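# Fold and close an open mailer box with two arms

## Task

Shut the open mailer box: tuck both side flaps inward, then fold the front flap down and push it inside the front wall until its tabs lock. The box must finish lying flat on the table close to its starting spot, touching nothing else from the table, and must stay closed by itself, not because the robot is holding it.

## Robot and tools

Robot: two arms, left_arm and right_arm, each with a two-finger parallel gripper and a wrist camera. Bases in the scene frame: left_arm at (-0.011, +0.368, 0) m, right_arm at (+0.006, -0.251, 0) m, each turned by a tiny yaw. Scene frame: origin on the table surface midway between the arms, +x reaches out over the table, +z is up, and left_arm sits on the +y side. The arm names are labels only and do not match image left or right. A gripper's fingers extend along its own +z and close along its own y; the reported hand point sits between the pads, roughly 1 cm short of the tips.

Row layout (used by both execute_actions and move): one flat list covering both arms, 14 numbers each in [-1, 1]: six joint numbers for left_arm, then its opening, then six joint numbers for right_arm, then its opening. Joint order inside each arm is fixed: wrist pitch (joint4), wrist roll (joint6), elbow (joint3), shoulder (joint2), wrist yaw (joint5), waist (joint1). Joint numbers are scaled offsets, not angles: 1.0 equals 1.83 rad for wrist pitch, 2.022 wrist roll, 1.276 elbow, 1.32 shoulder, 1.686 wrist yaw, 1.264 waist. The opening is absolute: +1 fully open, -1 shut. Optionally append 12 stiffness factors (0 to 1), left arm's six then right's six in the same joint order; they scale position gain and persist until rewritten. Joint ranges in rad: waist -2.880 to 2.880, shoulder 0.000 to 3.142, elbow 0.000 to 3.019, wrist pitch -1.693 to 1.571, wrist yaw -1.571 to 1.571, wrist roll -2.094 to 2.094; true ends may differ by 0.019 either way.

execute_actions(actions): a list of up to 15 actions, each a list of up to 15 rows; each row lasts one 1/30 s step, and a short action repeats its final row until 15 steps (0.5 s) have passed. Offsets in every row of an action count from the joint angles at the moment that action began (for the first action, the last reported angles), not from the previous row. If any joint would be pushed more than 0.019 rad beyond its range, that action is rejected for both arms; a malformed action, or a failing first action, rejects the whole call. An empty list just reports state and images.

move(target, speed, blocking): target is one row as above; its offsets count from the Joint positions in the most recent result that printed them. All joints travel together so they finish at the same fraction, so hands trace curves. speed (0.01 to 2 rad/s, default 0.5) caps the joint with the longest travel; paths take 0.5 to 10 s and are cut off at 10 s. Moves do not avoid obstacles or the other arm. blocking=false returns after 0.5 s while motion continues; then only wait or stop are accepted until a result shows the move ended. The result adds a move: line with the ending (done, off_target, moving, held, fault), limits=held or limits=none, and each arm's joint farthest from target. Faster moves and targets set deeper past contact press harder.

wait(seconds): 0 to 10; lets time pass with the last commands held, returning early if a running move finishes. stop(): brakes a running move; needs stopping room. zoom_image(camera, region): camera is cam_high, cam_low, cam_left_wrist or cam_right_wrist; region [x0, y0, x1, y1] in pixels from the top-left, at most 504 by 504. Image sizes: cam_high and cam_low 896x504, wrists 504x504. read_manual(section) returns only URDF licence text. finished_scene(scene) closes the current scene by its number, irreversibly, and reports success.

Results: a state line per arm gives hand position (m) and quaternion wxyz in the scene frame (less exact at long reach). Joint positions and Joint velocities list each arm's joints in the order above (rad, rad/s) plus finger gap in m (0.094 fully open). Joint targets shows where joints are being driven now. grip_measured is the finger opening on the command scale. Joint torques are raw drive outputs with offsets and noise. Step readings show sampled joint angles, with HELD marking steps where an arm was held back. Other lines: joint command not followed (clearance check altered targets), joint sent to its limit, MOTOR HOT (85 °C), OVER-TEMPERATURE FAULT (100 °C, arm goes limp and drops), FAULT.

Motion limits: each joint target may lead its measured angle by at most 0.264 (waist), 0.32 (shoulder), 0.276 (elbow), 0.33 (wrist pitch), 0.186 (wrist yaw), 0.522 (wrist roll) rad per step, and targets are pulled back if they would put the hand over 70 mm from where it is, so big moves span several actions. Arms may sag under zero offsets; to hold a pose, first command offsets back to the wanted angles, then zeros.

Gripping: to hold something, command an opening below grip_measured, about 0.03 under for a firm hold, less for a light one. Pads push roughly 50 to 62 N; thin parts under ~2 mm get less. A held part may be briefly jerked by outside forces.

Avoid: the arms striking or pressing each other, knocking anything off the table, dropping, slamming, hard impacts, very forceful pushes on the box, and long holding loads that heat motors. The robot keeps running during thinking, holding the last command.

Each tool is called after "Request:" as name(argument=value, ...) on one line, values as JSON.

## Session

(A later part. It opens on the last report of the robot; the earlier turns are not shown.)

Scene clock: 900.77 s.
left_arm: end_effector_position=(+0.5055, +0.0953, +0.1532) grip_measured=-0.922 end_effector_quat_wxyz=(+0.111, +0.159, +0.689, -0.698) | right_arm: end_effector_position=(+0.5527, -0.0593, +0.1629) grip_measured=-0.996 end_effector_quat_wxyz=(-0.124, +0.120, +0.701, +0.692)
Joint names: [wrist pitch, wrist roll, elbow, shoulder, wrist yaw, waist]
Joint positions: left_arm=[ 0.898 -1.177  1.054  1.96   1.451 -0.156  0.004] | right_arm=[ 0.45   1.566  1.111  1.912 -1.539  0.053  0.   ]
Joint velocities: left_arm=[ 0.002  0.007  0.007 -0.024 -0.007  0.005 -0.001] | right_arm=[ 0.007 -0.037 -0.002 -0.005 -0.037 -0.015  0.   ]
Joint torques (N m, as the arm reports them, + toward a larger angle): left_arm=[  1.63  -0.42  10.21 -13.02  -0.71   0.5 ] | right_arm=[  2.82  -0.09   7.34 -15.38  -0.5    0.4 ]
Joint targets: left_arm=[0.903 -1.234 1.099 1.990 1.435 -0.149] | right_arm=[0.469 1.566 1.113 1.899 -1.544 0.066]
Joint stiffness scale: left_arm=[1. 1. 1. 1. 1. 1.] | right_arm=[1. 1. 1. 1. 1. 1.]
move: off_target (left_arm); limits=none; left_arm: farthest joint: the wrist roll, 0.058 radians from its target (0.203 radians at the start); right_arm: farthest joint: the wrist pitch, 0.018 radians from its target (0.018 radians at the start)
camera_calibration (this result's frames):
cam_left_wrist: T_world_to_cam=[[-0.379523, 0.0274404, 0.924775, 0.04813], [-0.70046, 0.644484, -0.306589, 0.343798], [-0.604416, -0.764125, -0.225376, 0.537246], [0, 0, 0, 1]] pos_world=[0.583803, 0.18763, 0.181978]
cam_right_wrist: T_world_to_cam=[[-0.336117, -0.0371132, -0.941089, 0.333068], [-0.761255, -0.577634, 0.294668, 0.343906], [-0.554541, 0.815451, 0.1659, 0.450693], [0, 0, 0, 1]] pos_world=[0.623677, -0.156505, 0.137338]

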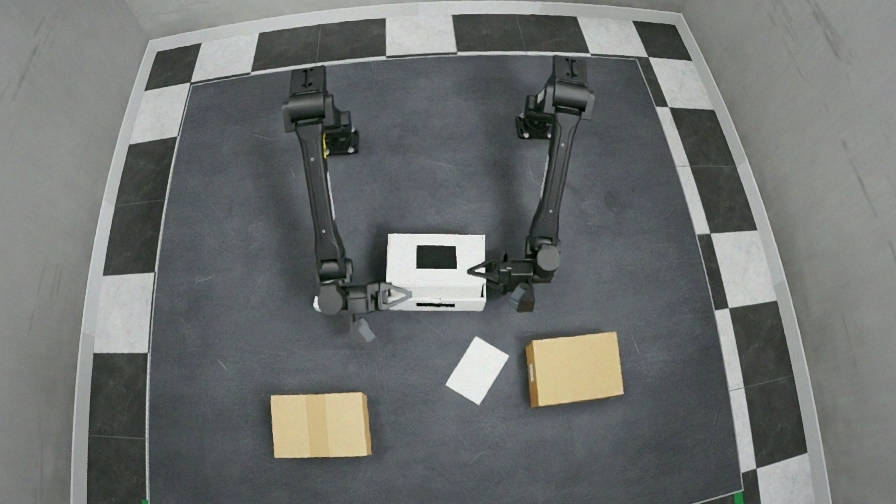

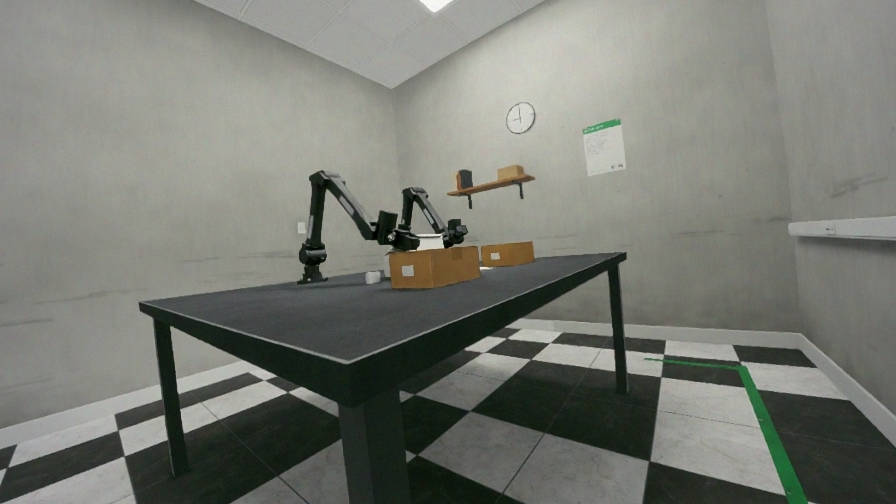

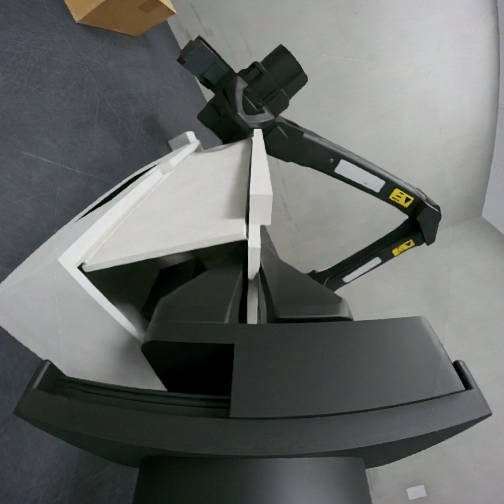

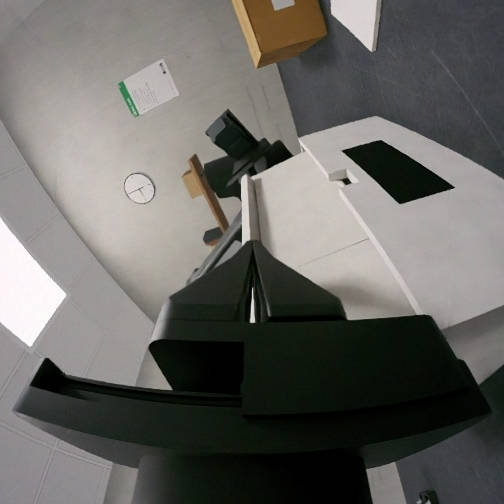

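Request:
move(target=[0.003,-0.06,0.04,0.04,0,0.006,-0.93,-0.02,0,0.115,0.045,0,0,-1], speed=0.15)

Request:
move(target=[0.003,-0.02,0.035,0.015,0,0.006,-0.93,-0.03,0,0.035,-0.09,0,0,-1], speed=0.2)

Request:
move(target=[0.003,-0.02,0.035,0.015,0,0.006,-0.93,0.045,0,-0.15,-0.11,0,0.02,-1], speed=0.2)

Scene clock: 925.57 s.
left_arm: end_effector_position=(+0.5087, +0.0951, +0.1378) grip_measured=-0.922 end_effector_quat_wxyz=(+0.072, +0.121, +0.698, -0.702) | right_arm: end_effector_position=(+0.5860, -0.0583, +0.1752) grip_measured=-0.996 end_effector_quat_wxyz=(-0.109, +0.106, +0.703, +0.695)
Joint names: [wrist pitch, wrist roll, elbow, shoulder, wrist yaw, waist]
Joint positions: left_arm=[ 0.898 -1.264  1.062  1.994  1.452 -0.155  0.004] | right_arm=[ 0.425  1.566  1.221  1.956 -1.538  0.053  0.   ]
Joint velocities: left_arm=[-0.007 -0.037 -0.017  0.015 -0.007 -0.005 -0.   ] | right_arm=[-0.002 -0.007 -0.002 -0.005 -0.022  0.005 -0.001]
Joint torques (N m, as the arm reports them, + toward a larger angle): left_arm=[  1.64  -0.21   9.8  -14.11  -0.05   0.4 ] | right_arm=[  1.45  -0.11  10.66 -14.19  -0.37  -0.8 ]
Joint targets: left_arm=[0.904 -1.298 1.105 2.013 1.451 -0.149] | right_arm=[0.414 1.566 1.258 1.971 -1.539 0.053]
Joint stiffness scale: left_arm=[1. 1. 1. 1. 1. 1.] | right_arm=[1. 1. 1. 1. 1. 1.]
move: off_target (left_arm, right_arm); limits=none; left_arm: farthest joint: the elbow, 0.043 radians from its target (0.051 radians at the start); right_arm: farthest joint: the elbow, 0.037 radians from its target (0.146 radians at the start)
camera_calibration (this result's frames):
cam_left_wrist: T_world_to_cam=[[-0.274604, 0.0174759, 0.961399, 0.00607364], [-0.729655, 0.647398, -0.220179, 0.344077], [-0.626256, -0.761951, -0.165027, 0.538125], [0, 0, 0, 1]] pos_world=[0.589729, 0.187165, 0.158724]
cam_right_wrist: T_world_to_cam=[[-0.297864, -0.0355664, -0.953945, 0.335732], [-0.773373, -0.576829, 0.262988, 0.378929], [-0.559617, 0.81609, 0.144311, 0.473082], [0, 0, 0, 1]] pos_world=[0.657801, -0.155559, 0.152345]

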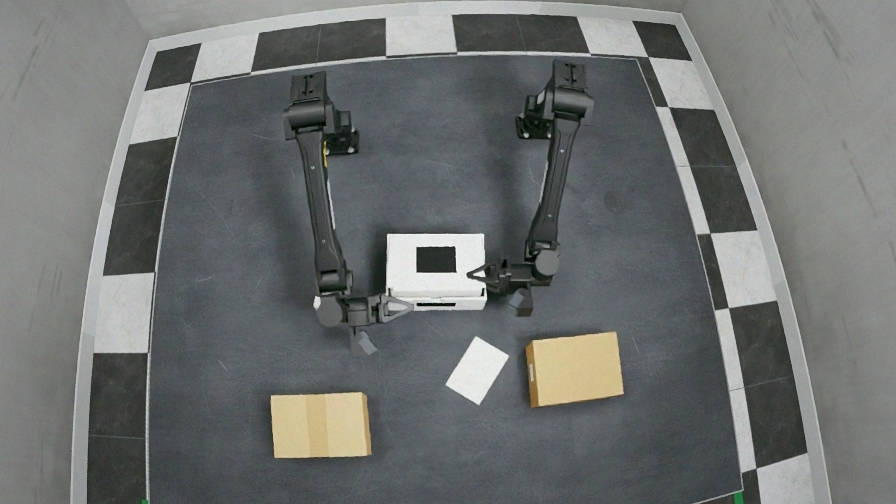

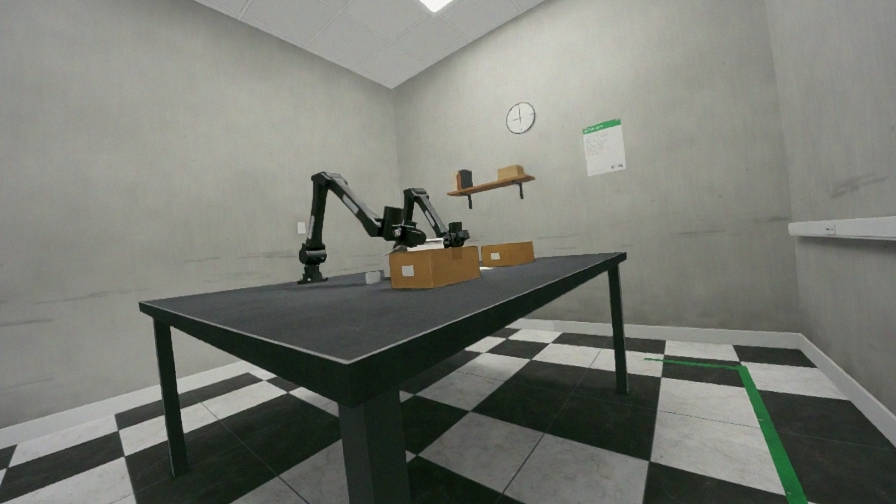

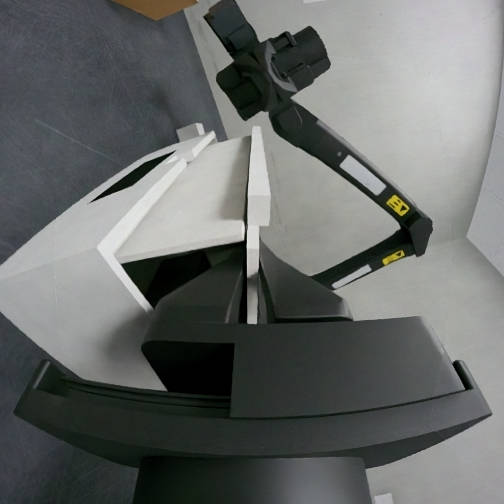

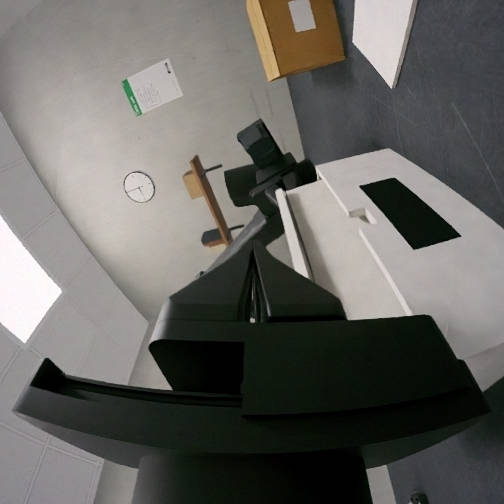

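Scene clock: 926.70 s.
left_arm: end_effector_position=(+0.5088, +0.0951, +0.1373) grip_measured=-0.922 end_effector_quat_wxyz=(+0.070, +0.119, +0.698, -0.702) | right_arm: end_effector_position=(+0.5785, -0.0585, +0.2401) grip_measured=-0.996 end_effector_quat_wxyz=(-0.081, +0.078, +0.705, +0.700)
Joint names: [wrist pitch, wrist roll, elbow, shoulder, wrist yaw, waist]
Joint positions: left_arm=[ 0.898 -1.269  1.063  1.995  1.452 -0.155  0.004] | right_arm=[ 0.381  1.566  1.23   1.841 -1.538  0.053  0.   ]
Joint velocities: left_arm=[-0.007 -0.022  0.007  0.005  0.022 -0.005 -0.   ] | right_arm=[ 0.012 -0.051 -0.007 -0.015 -0.022 -0.015 -0.   ]
Joint torques (N m, as the arm reports them, + toward a larger angle): left_arm=[  1.67  -0.22   9.92 -14.18  -0.01   0.44] | right_arm=[  1.56  -0.14  11.27 -15.79  -0.26  -0.41]
Joint targets: left_arm=[0.904 -1.304 1.107 2.014 1.452 -0.148] | right_arm=[0.370 1.566 1.266 1.838 -1.538 0.053]
Joint stiffness scale: left_arm=[1. 1. 1. 1. 1. 1.] | right_arm=[1. 1. 1. 1. 1. 1.]
move: off_target (left_arm, right_arm); limits=none; left_arm: farthest joint: the elbow, 0.044 radians from its target (0.044 radians at the start); right_arm: farthest joint: the elbow, 0.035 radians from its target (0.044 radians at the start)
camera_calibration (this result's frames):
cam_left_wrist: T_world_to_cam=[[-0.269123, 0.0170033, 0.962956, 0.00362616], [-0.73091, 0.64749, -0.215704, 0.344088], [-0.627172, -0.761885, -0.161826, 0.538124], [0, 0, 0, 1]] pos_world=[0.589969, 0.187133, 0.157812]
cam_right_wrist: T_world_to_cam=[[-0.219877, -0.0326604, -0.974981, 0.355574], [-0.792009, -0.577524, 0.19796, 0.382256], [-0.56954, 0.81572, 0.101117, 0.475841], [0, 0, 0, 1]] pos_world=[0.651943, -0.155778, 0.222891]

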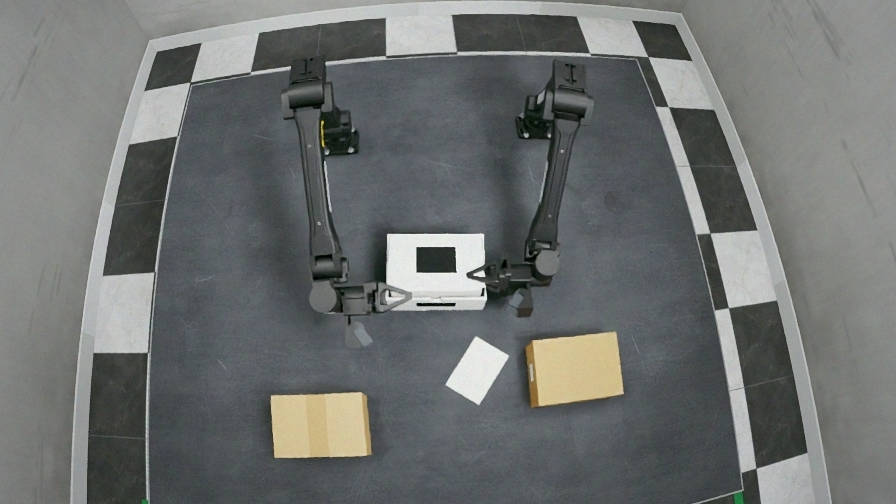

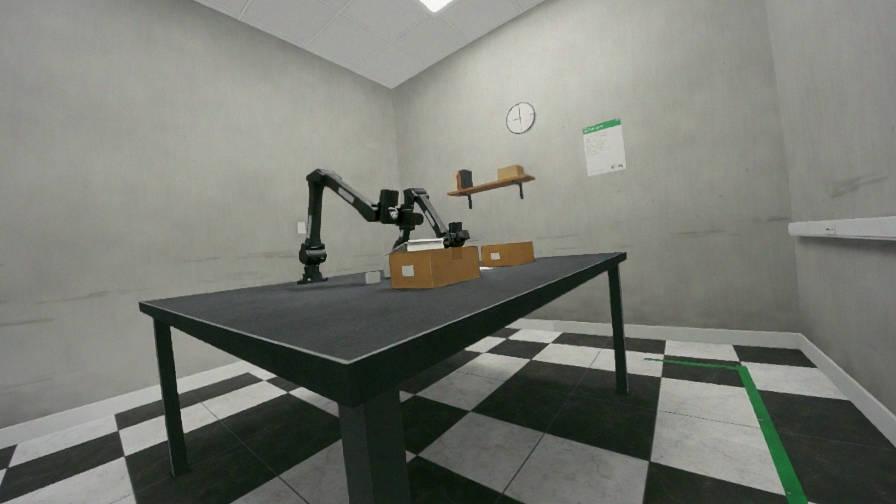

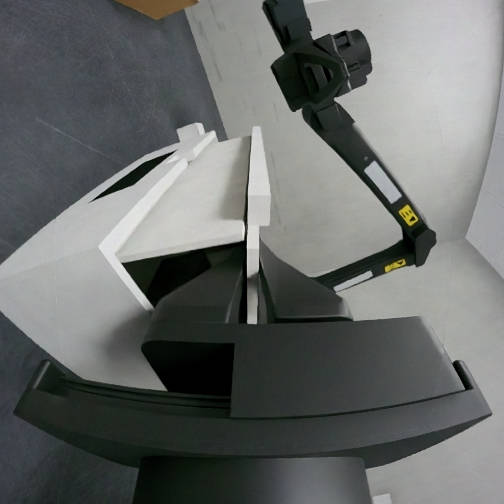

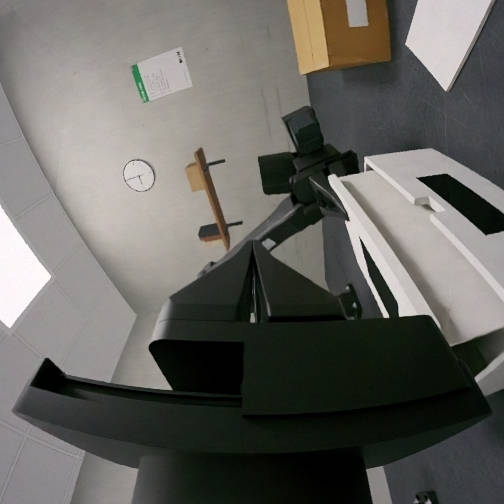

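Scene clock: 928.00 s.
left_arm: end_effector_position=(+0.5091, +0.0951, +0.1368) grip_measured=-0.922 end_effector_quat_wxyz=(+0.068, +0.117, +0.699, -0.702) | right_arm: end_effector_position=(+0.5147, -0.0550, +0.2417) grip_measured=-0.996 end_effector_quat_wxyz=(-0.083, +0.072, +0.706, +0.700)
Joint names: [wrist pitch, wrist roll, elbow, shoulder, wrist yaw, waist]
Joint positions: left_arm=[ 0.898 -1.273  1.063  1.997  1.452 -0.155  0.004] | right_arm=[ 0.445  1.566  1.036  1.706 -1.538  0.064  0.   ]
Joint velocities: left_arm=[-0.012 -0.007  0.007 -0.015  0.022  0.015  0.   ] | right_arm=[-0.017 -0.022  0.022 -0.015  0.007  0.005 -0.   ]
Joint torques (N m, as the arm reports them, + toward a larger angle): left_arm=[  1.66  -0.22   9.93 -14.16   0.     0.49] | right_arm=[  2.77  -0.06   8.21 -13.86  -0.27   1.06]
Joint targets: left_arm=[0.904 -1.309 1.108 2.015 1.452 -0.148] | right_arm=[0.464 1.566 1.039 1.695 -1.538 0.078]
Joint stiffness scale: left_arm=[1. 1. 1. 1. 1. 1.] | right_arm=[1. 1. 1. 1. 1. 1.]
move: off_target (left_arm); limits=none; left_arm: farthest joint: the elbow, 0.044 radians from its target (0.045 radians at the start); right_arm: farthest joint: the wrist pitch, 0.018 radians from its target (0.082 radians at the start)
camera_calibration (this result's frames):
cam_left_wrist: T_world_to_cam=[[-0.264, 0.0165557, 0.964381, 0.00148903], [-0.732057, 0.647574, -0.211518, 0.344174], [-0.62801, -0.761823, -0.15884, 0.538159], [0, 0, 0, 1]] pos_world=[0.590318, 0.187079, 0.156844]
cam_right_wrist: T_world_to_cam=[[-0.214657, -0.034939, -0.976064, 0.340614], [-0.786318, -0.586597, 0.193926, 0.331028], [-0.579332, 0.809125, 0.0984439, 0.441799], [0, 0, 0, 1]] pos_world=[0.589357, -0.15139, 0.224775]

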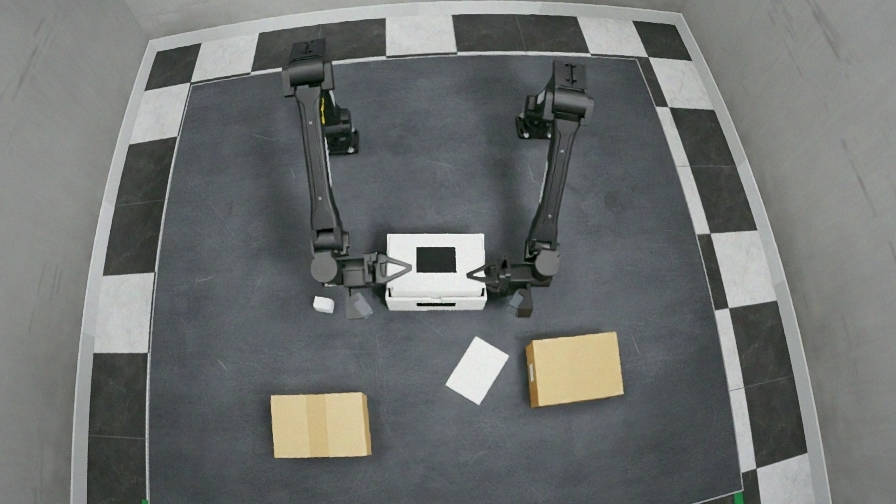

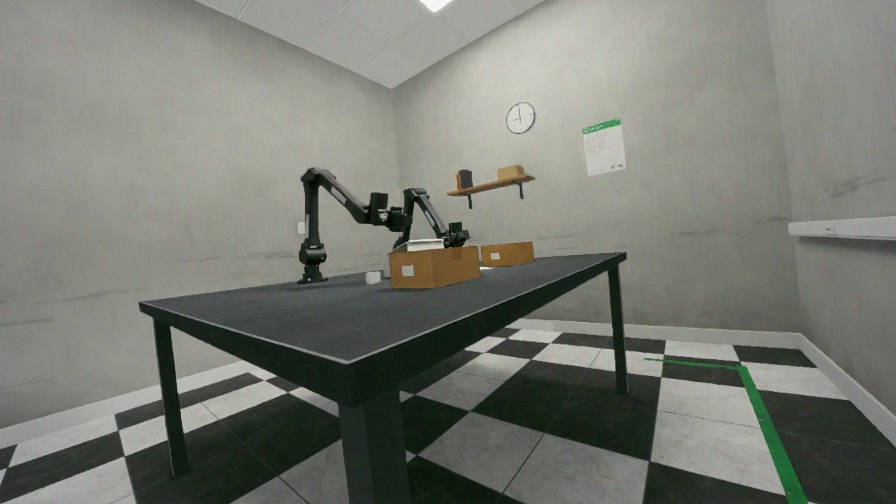

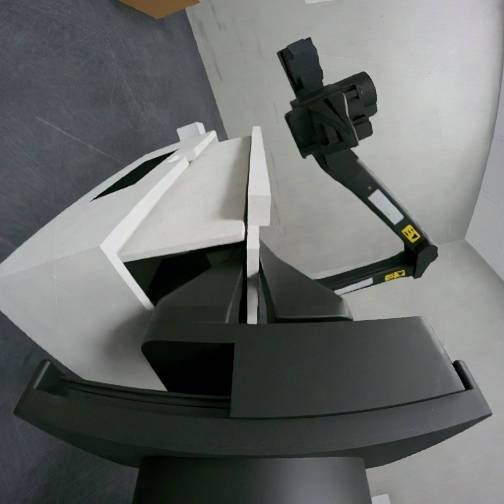

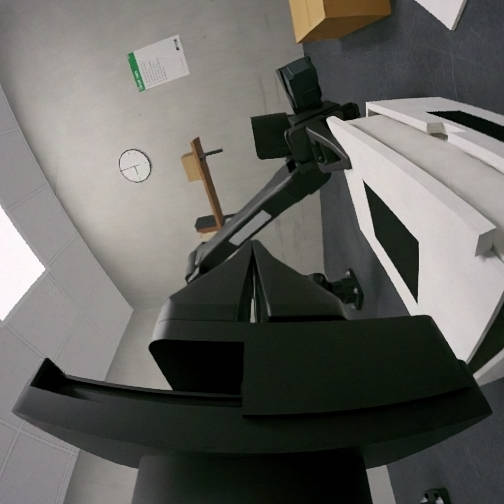

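Request:
move(target=[0.003,-0.015,0.035,0.012,0,0.005,-0.93,-0.79,-0.775,0.345,-0.09,0.912,0.30,-1], speed=0.7)

Scene clock: 940.60 s.
left_arm: end_effector_position=(+0.5089, +0.0951, +0.1366) grip_measured=-0.922 end_effector_quat_wxyz=(+0.068, +0.117, +0.699, -0.702) | right_arm: end_effector_position=(+0.5323, -0.0173, +0.2215) grip_measured=-0.996 end_effector_quat_wxyz=(+0.203, -0.198, +0.958, +0.046)
Joint names: [wrist pitch, wrist roll, elbow, shoulder, wrist yaw, waist]
Joint positions: left_arm=[ 0.898 -1.273  1.063  1.997  1.452 -0.155  0.004] | right_arm=[-0.989  0.011  1.433  1.594 -0.004  0.434  0.   ]
Joint velocities: left_arm=[ 0.002 -0.007  0.012 -0.015 -0.051  0.005 -0.001] | right_arm=[ 0.007 -0.037 -0.002 -0.005 -0.007 -0.005 -0.   ]
Joint torques (N m, as the arm reports them, + toward a larger angle): left_arm=[  1.68  -0.17  10.   -14.33  -0.01   0.38] | right_arm=[  1.16  -0.11  12.93 -12.89   0.04   0.62]
Joint targets: left_arm=[0.904 -1.303 1.108 2.013 1.452 -0.149] | right_arm=[-1.001 -0.001 1.476 1.587 -0.000 0.443]
Joint stiffness scale: left_arm=[1. 1. 1. 1. 1. 1.] | right_arm=[1. 1. 1. 1. 1. 1.]
move: off_target (left_arm, right_arm); limits=none; left_arm: farthest joint: the elbow, 0.045 radians from its target (0.044 radians at the start); right_arm: farthest joint: the elbow, 0.044 radians from its target (0.440 radians at the start)
camera_calibration (this result's frames):
cam_left_wrist: T_world_to_cam=[[-0.264005, 0.0165129, 0.96438, 0.00158322], [-0.732055, 0.647585, -0.211493, 0.344043], [-0.62801, -0.761815, -0.158877, 0.538088], [0, 0, 0, 1]] pos_world=[0.590201, 0.1871, 0.156726]
cam_right_wrist: T_world_to_cam=[[0.391594, -0.92001, 0.0153466, -0.231564], [-0.904249, -0.381692, 0.191427, 0.437794], [-0.170257, -0.0888388, -0.981387, 0.429426], [0, 0, 0, 1]] pos_world=[0.559667, -0.00778913, 0.341181]

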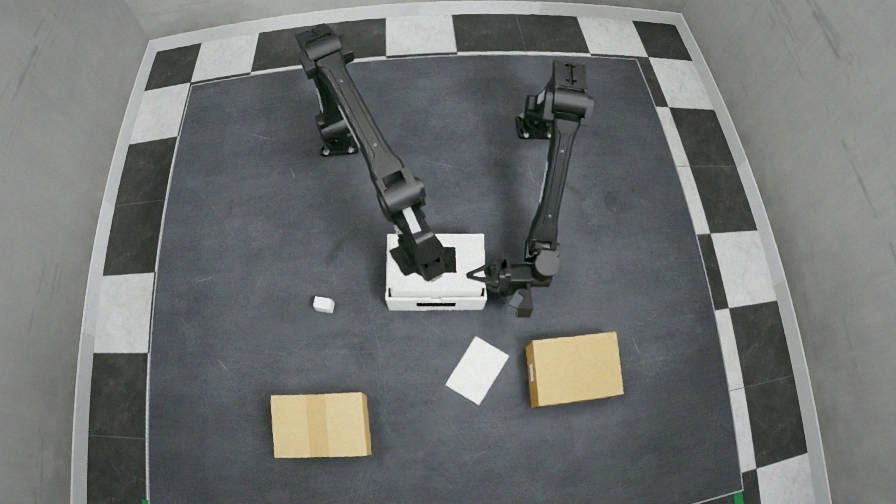

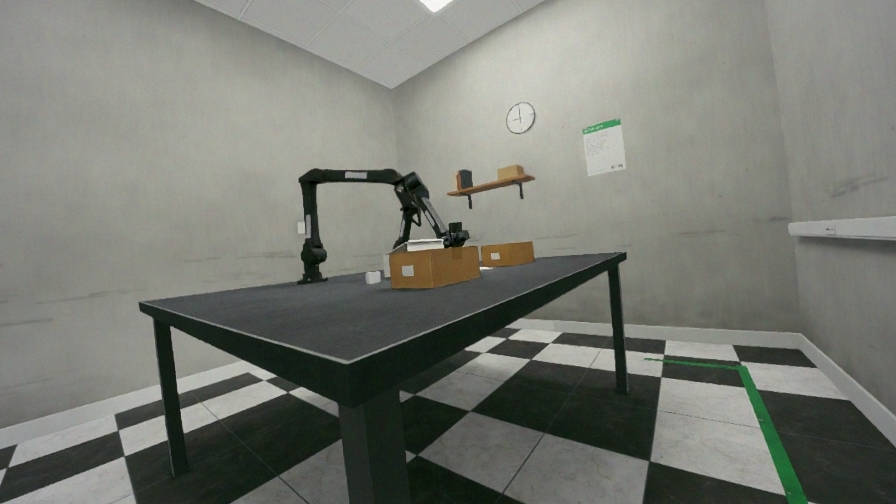

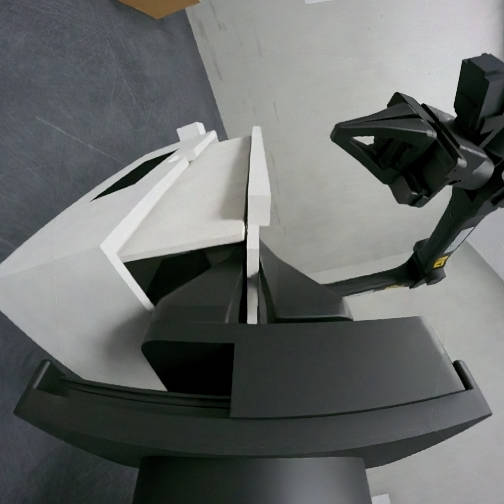

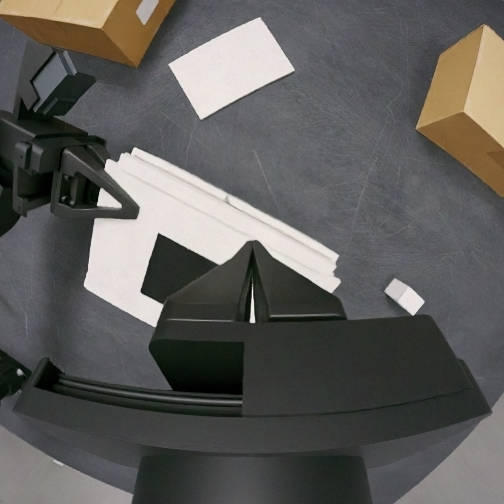

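Request:
move(target=[0.003,-0.015,0.035,0.012,0,0.005,-0.93,-0.056,0,0.033,0.07,0,0.03,-1], speed=0.15)

Request:
move(target=[0.003,0,0.035,0,0,0,-0.8,0,0,0.033,0.01,0,0,-1])

Request:
move(target=[0.003,0,0.035,0,0,0.13,-0.8,0,0,0.033,0.01,0,0,-1], speed=0.15)

Scene clock: 952.47 s.
left_arm: end_effector_position=(+0.5091, +0.0951, +0.1368) grip_measured=-0.922 end_effector_quat_wxyz=(+0.068, +0.117, +0.699, -0.702) | right_arm: end_effector_position=(+0.5119, -0.0107, +0.1680) grip_measured=-0.996 end_effector_quat_wxyz=(+0.118, -0.214, +0.969, +0.029)
Joint names: [wrist pitch, wrist roll, elbow, shoulder, wrist yaw, waist]
Joint positions: left_arm=[ 0.898 -1.273  1.063  1.997  1.452 -0.155  0.004] | right_arm=[-1.081  0.011  1.433  1.679 -0.004  0.459  0.   ]
Joint velocities: left_arm=[-0.002  0.037 -0.007 -0.024 -0.037  0.005  0.001] | right_arm=[-0.032 -0.11   0.007 -0.005  0.066 -0.005  0.   ]
Joint torques (N m, as the arm reports them, + toward a larger angle): left_arm=[  1.67  -0.17   9.94 -14.33  -0.01   0.4 ] | right_arm=[  0.75   0.01  12.48 -13.    -0.07   0.37]
Joint targets: left_arm=[0.904 -1.303 1.108 2.013 1.452 -0.149] | right_arm=[-1.092 0.011 1.475 1.686 -0.004 0.472]
Joint stiffness scale: left_arm=[1. 1. 1. 1. 1. 1.] | right_arm=[1. 1. 1. 1. 1. 1.]
move: off_target (left_arm, right_arm); limits=none; left_arm: farthest joint: the elbow, 0.044 radians from its target (0.045 radians at the start); right_arm: farthest joint: the elbow, 0.043 radians from its target (0.043 radians at the start)
camera_calibration (this result's frames):
cam_left_wrist: T_world_to_cam=[[-0.264367, 0.0165816, 0.96428, 0.00168719], [-0.731976, 0.64757, -0.211814, 0.344174], [-0.62795, -0.761826, -0.159059, 0.538159], [0, 0, 0, 1]] pos_world=[0.59031, 0.187079, 0.156873]
cam_right_wrist: T_world_to_cam=[[0.417966, -0.908284, 0.0179927, -0.23051], [-0.850034, -0.384019, 0.360516, 0.375858], [-0.320542, -0.165978, -0.932579, 0.441841], [0, 0, 0, 1]] pos_world=[0.557466, 0.00830365, 0.280696]

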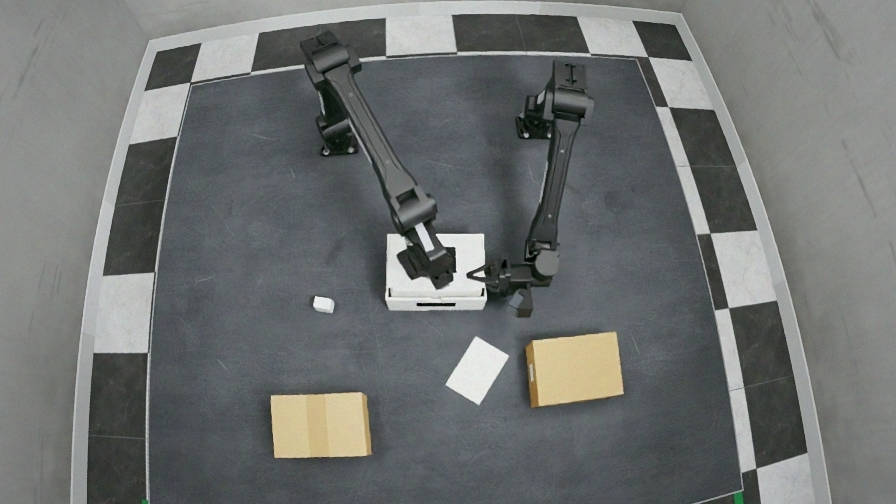

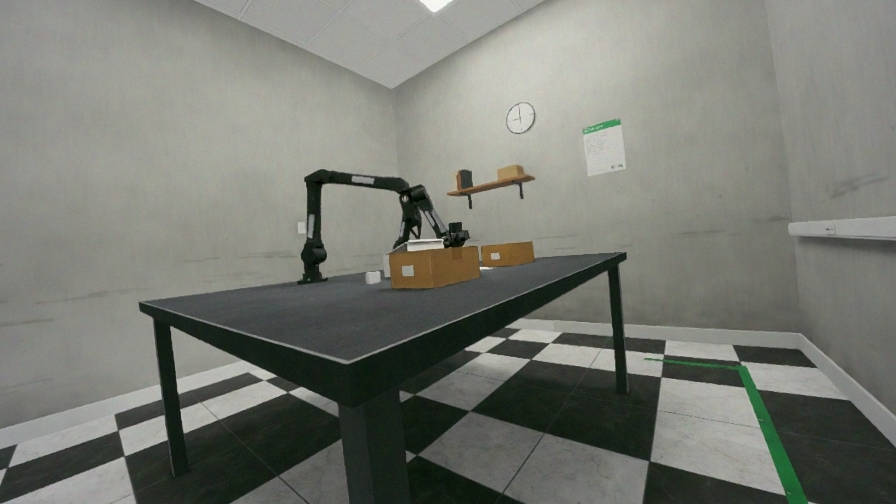

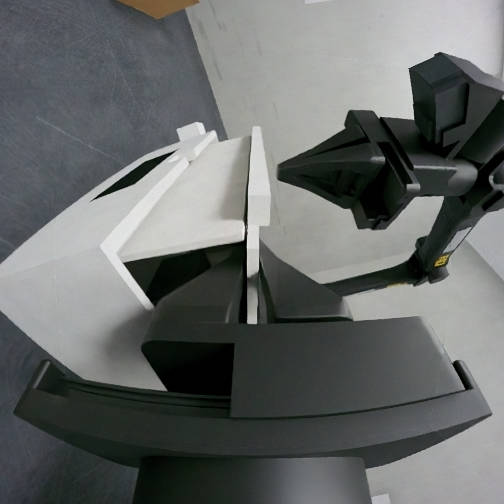

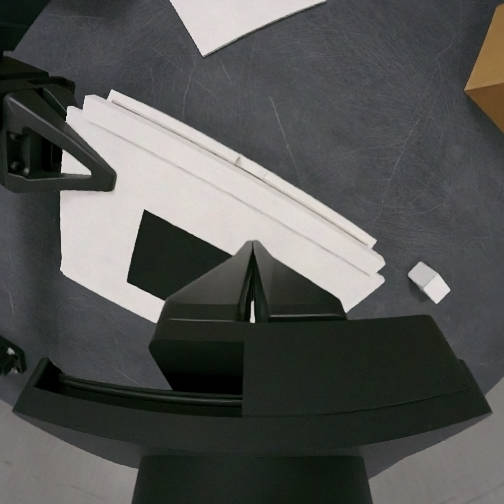

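Scene clock: 953.23 s.
left_arm: end_effector_position=(+0.5109, +0.0947, +0.1387) grip_measured=-0.802 end_effector_quat_wxyz=(+0.070, +0.119, +0.698, -0.702) | right_arm: end_effector_position=(+0.5117, -0.0108, +0.1678) grip_measured=-0.996 end_effector_quat_wxyz=(+0.118, -0.214, +0.969, +0.029)
Joint names: [wrist pitch, wrist roll, elbow, shoulder, wrist yaw, waist]
Joint positions: left_arm=[ 0.898 -1.273  1.07   1.997  1.452 -0.155  0.009] | right_arm=[-1.081  0.011  1.432  1.679 -0.004  0.459  0.   ]
Joint velocities: left_arm=[-0.002  0.007  0.002 -0.005 -0.037 -0.015 -0.001] | right_arm=[-0.012 -0.007 -0.007  0.005 -0.081 -0.005 -0.002]
Joint torques (N m, as the arm reports them, + toward a larger angle): left_arm=[  1.66   0.11   9.5  -15.64  -0.02  -0.06] | right_arm=[  1.17   0.    12.55 -12.97  -0.1   -0.55]
Joint targets: left_arm=[0.904 -1.273 1.108 1.997 1.452 -0.155] | right_arm=[-1.081 0.011 1.475 1.692 -0.004 0.459]
Joint stiffness scale: left_arm=[1. 1. 1. 1. 1. 1.] | right_arm=[1. 1. 1. 1. 1. 1.]
move: off_target (left_arm, right_arm); limits=none; left_arm: farthest joint: the elbow, 0.038 radians from its target (0.044 radians at the start); right_arm: farthest joint: the elbow, 0.043 radians from its target (0.043 radians at the start)
camera_calibration (this result's frames):
cam_left_wrist: T_world_to_cam=[[-0.270144, 0.0176793, 0.962658, 0.00335831], [-0.73069, 0.647325, -0.216937, 0.346255], [-0.626988, -0.762009, -0.161953, 0.539296], [0, 0, 0, 1]] pos_world=[0.592044, 0.18675, 0.159223]
cam_right_wrist: T_world_to_cam=[[0.417973, -0.908281, 0.0179975, -0.230513], [-0.849909, -0.38396, 0.360872, 0.375676], [-0.320863, -0.166131, -0.932442, 0.441782], [0, 0, 0, 1]] pos_world=[0.557391, 0.00826775, 0.280514]

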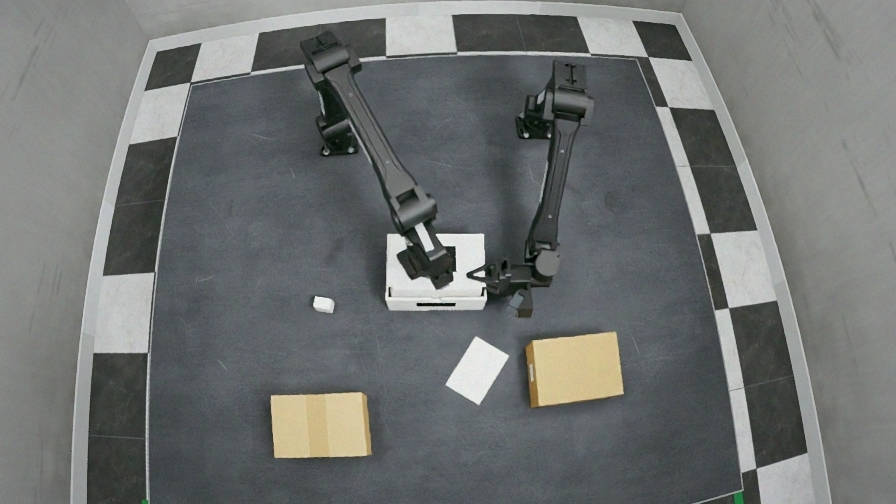

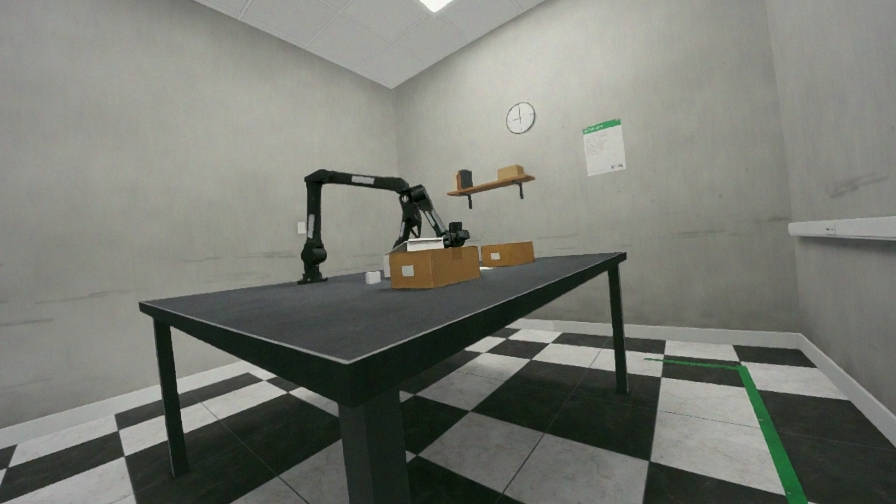

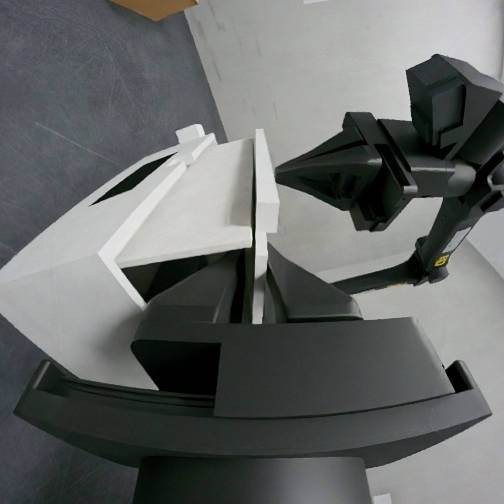

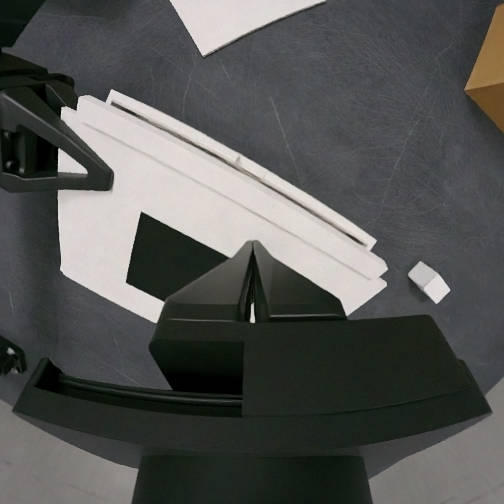

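Scene clock: 954.70 s.
left_arm: end_effector_position=(+0.5513, +0.1842, +0.1415) grip_measured=-0.802 end_effector_quat_wxyz=(+0.131, +0.064, +0.705, -0.694) | right_arm: end_effector_position=(+0.5117, -0.0108, +0.1678) grip_measured=-0.996 end_effector_quat_wxyz=(+0.118, -0.214, +0.969, +0.029)
Joint names: [wrist pitch, wrist roll, elbow, shoulder, wrist yaw, waist]
Joint positions: left_arm=[ 0.898 -1.273  1.078  1.997  1.452  0.01   0.009] | right_arm=[-1.081  0.011  1.432  1.679 -0.004  0.459  0.   ]
Joint velocities: left_arm=[-0.002  0.037  0.002 -0.015 -0.022  0.015  0.001] | right_arm=[-0.002  0.037  0.007 -0.005  0.007 -0.005 -0.   ]
Joint torques (N m, as the arm reports them, + toward a larger angle): left_arm=[  1.65   0.11   9.39 -15.9   -0.02  -0.14] | right_arm=[  1.26  -0.03  12.31 -12.71  -0.02  -0.61]
Joint targets: left_arm=[0.904 -1.273 1.114 1.997 1.452 0.009] | right_arm=[-1.081 0.011 1.474 1.692 -0.004 0.459]
Joint stiffness scale: left_arm=[1. 1. 1. 1. 1. 1.] | right_arm=[1. 1. 1. 1. 1. 1.]
move: off_target (left_arm, right_arm); limits=none; left_arm: farthest joint: the elbow, 0.037 radians from its target (0.045 radians at the start); right_arm: farthest joint: the elbow, 0.042 radians from its target (0.042 radians at the start)
camera_calibration (this result's frames):
cam_left_wrist: T_world_to_cam=[[-0.277442, -0.0267985, 0.960369, 0.0226127], [-0.825334, 0.518326, -0.223968, 0.395391], [-0.491782, -0.854763, -0.165923, 0.576378], [0, 0, 0, 1]] pos_world=[0.616056, 0.288331, 0.162473]
cam_right_wrist: T_world_to_cam=[[0.417973, -0.908281, 0.0179975, -0.230513], [-0.849909, -0.38396, 0.360872, 0.375676], [-0.320863, -0.166131, -0.932442, 0.441782], [0, 0, 0, 1]] pos_world=[0.557391, 0.00826775, 0.280514]

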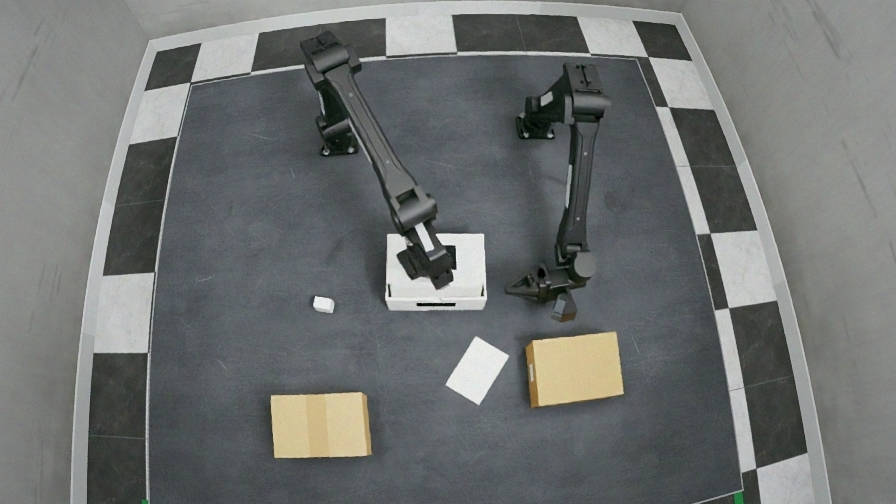

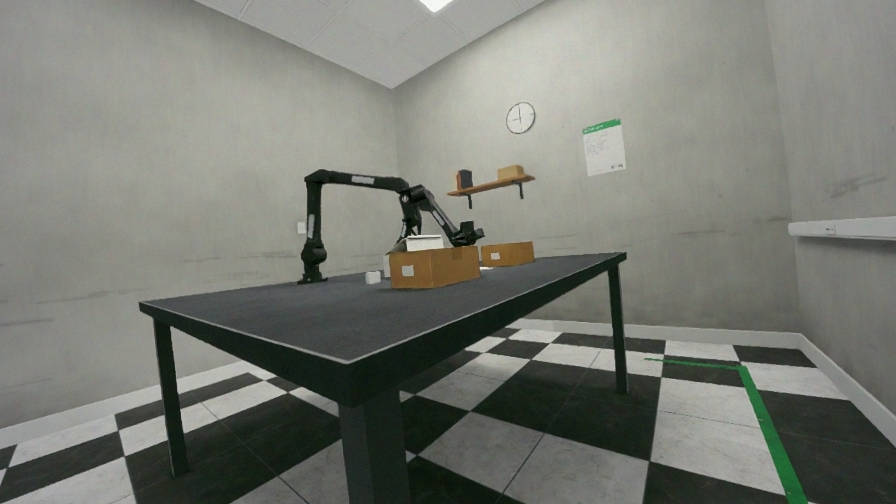

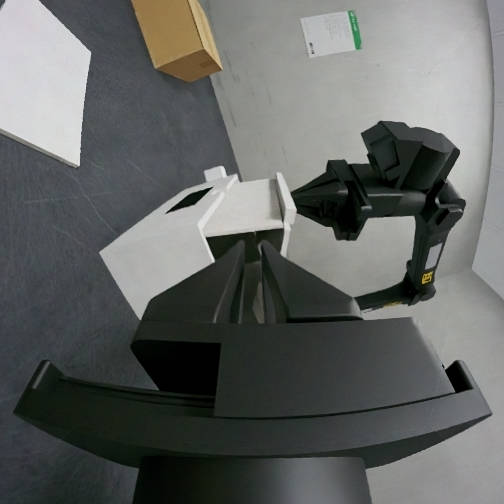

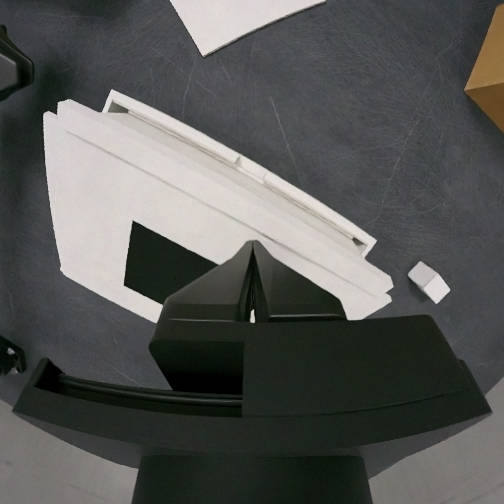

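Still inside. Press down ~4.5 cm, with pitch forward to keep r.

Request:
move(target=[0.003,0,0.03,0,0,0,-0.8,0.035,0,0.033,0.08,0,0,-1], speed=0.06)

Scene clock: 962.20 s.
left_arm: end_effector_position=(+0.5513, +0.1842, +0.1415) grip_measured=-0.802 end_effector_quat_wxyz=(+0.131, +0.064, +0.705, -0.694) | right_arm: end_effector_position=(+0.5233, -0.0053, +0.1212) grip_measured=-0.996 end_effector_quat_wxyz=(+0.097, -0.214, +0.972, +0.024)
Joint names: [wrist pitch, wrist roll, elbow, shoulder, wrist yaw, waist]
Joint positions: left_arm=[ 0.898 -1.273  1.078  1.997  1.452  0.01   0.009] | right_arm=[-1.033  0.011  1.432  1.769 -0.004  0.459  0.   ]
Joint velocities: left_arm=[-0.017 -0.066 -0.002  0.005  0.051  0.005 -0.001] | right_arm=[ 0.007 -0.022  0.012 -0.015 -0.081 -0.005 -0.   ]
Joint torques (N m, as the arm reports them, + toward a larger angle): left_arm=[  1.66   0.11   9.53 -15.71  -0.01  -0.12] | right_arm=[  1.8   -0.01  12.24 -13.4   -0.05   0.13]
Joint targets: left_arm=[0.904 -1.273 1.116 1.997 1.452 0.010] | right_arm=[-1.017 0.011 1.474 1.784 -0.004 0.459]
Joint stiffness scale: left_arm=[1. 1. 1. 1. 1. 1.] | right_arm=[1. 1. 1. 1. 1. 1.]
move: off_target (left_arm, right_arm); limits=none; left_arm: farthest joint: the elbow, 0.038 radians from its target (0.038 radians at the start); right_arm: farthest joint: the elbow, 0.042 radians from its target (0.042 radians at the start)
camera_calibration (this result's frames):
cam_left_wrist: T_world_to_cam=[[-0.277442, -0.0267985, 0.960369, 0.0226127], [-0.825334, 0.518326, -0.223968, 0.395391], [-0.491782, -0.854763, -0.165923, 0.576378], [0, 0, 0, 1]] pos_world=[0.616056, 0.288331, 0.162473]
cam_right_wrist: T_world_to_cam=[[0.418671, -0.907949, 0.0185152, -0.229939], [-0.835359, -0.377041, 0.400019, 0.392124], [-0.356216, -0.182943, -0.91632, 0.419372], [0, 0, 0, 1]] pos_world=[0.57322, 0.0157957, 0.231679]

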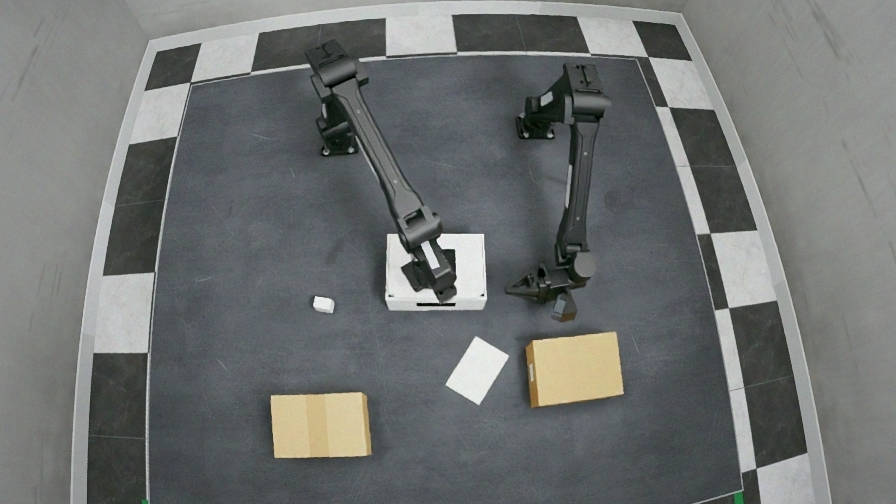

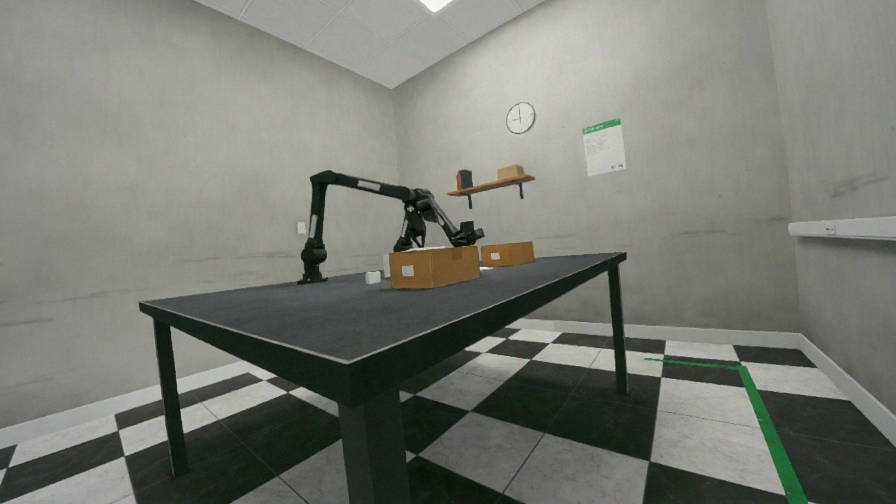

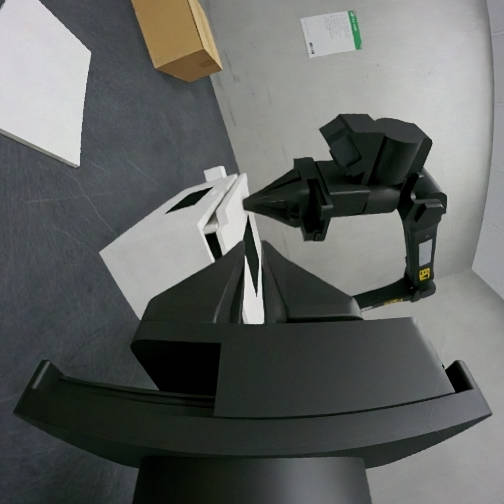

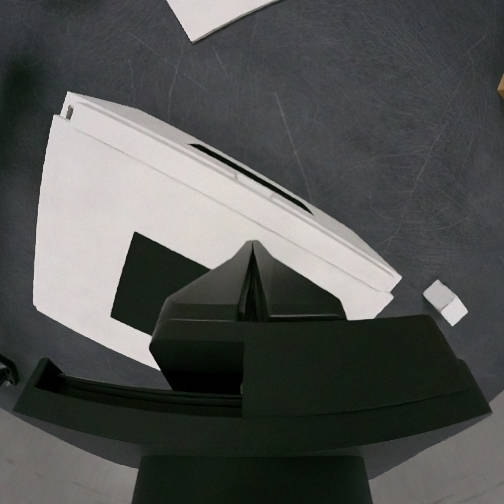

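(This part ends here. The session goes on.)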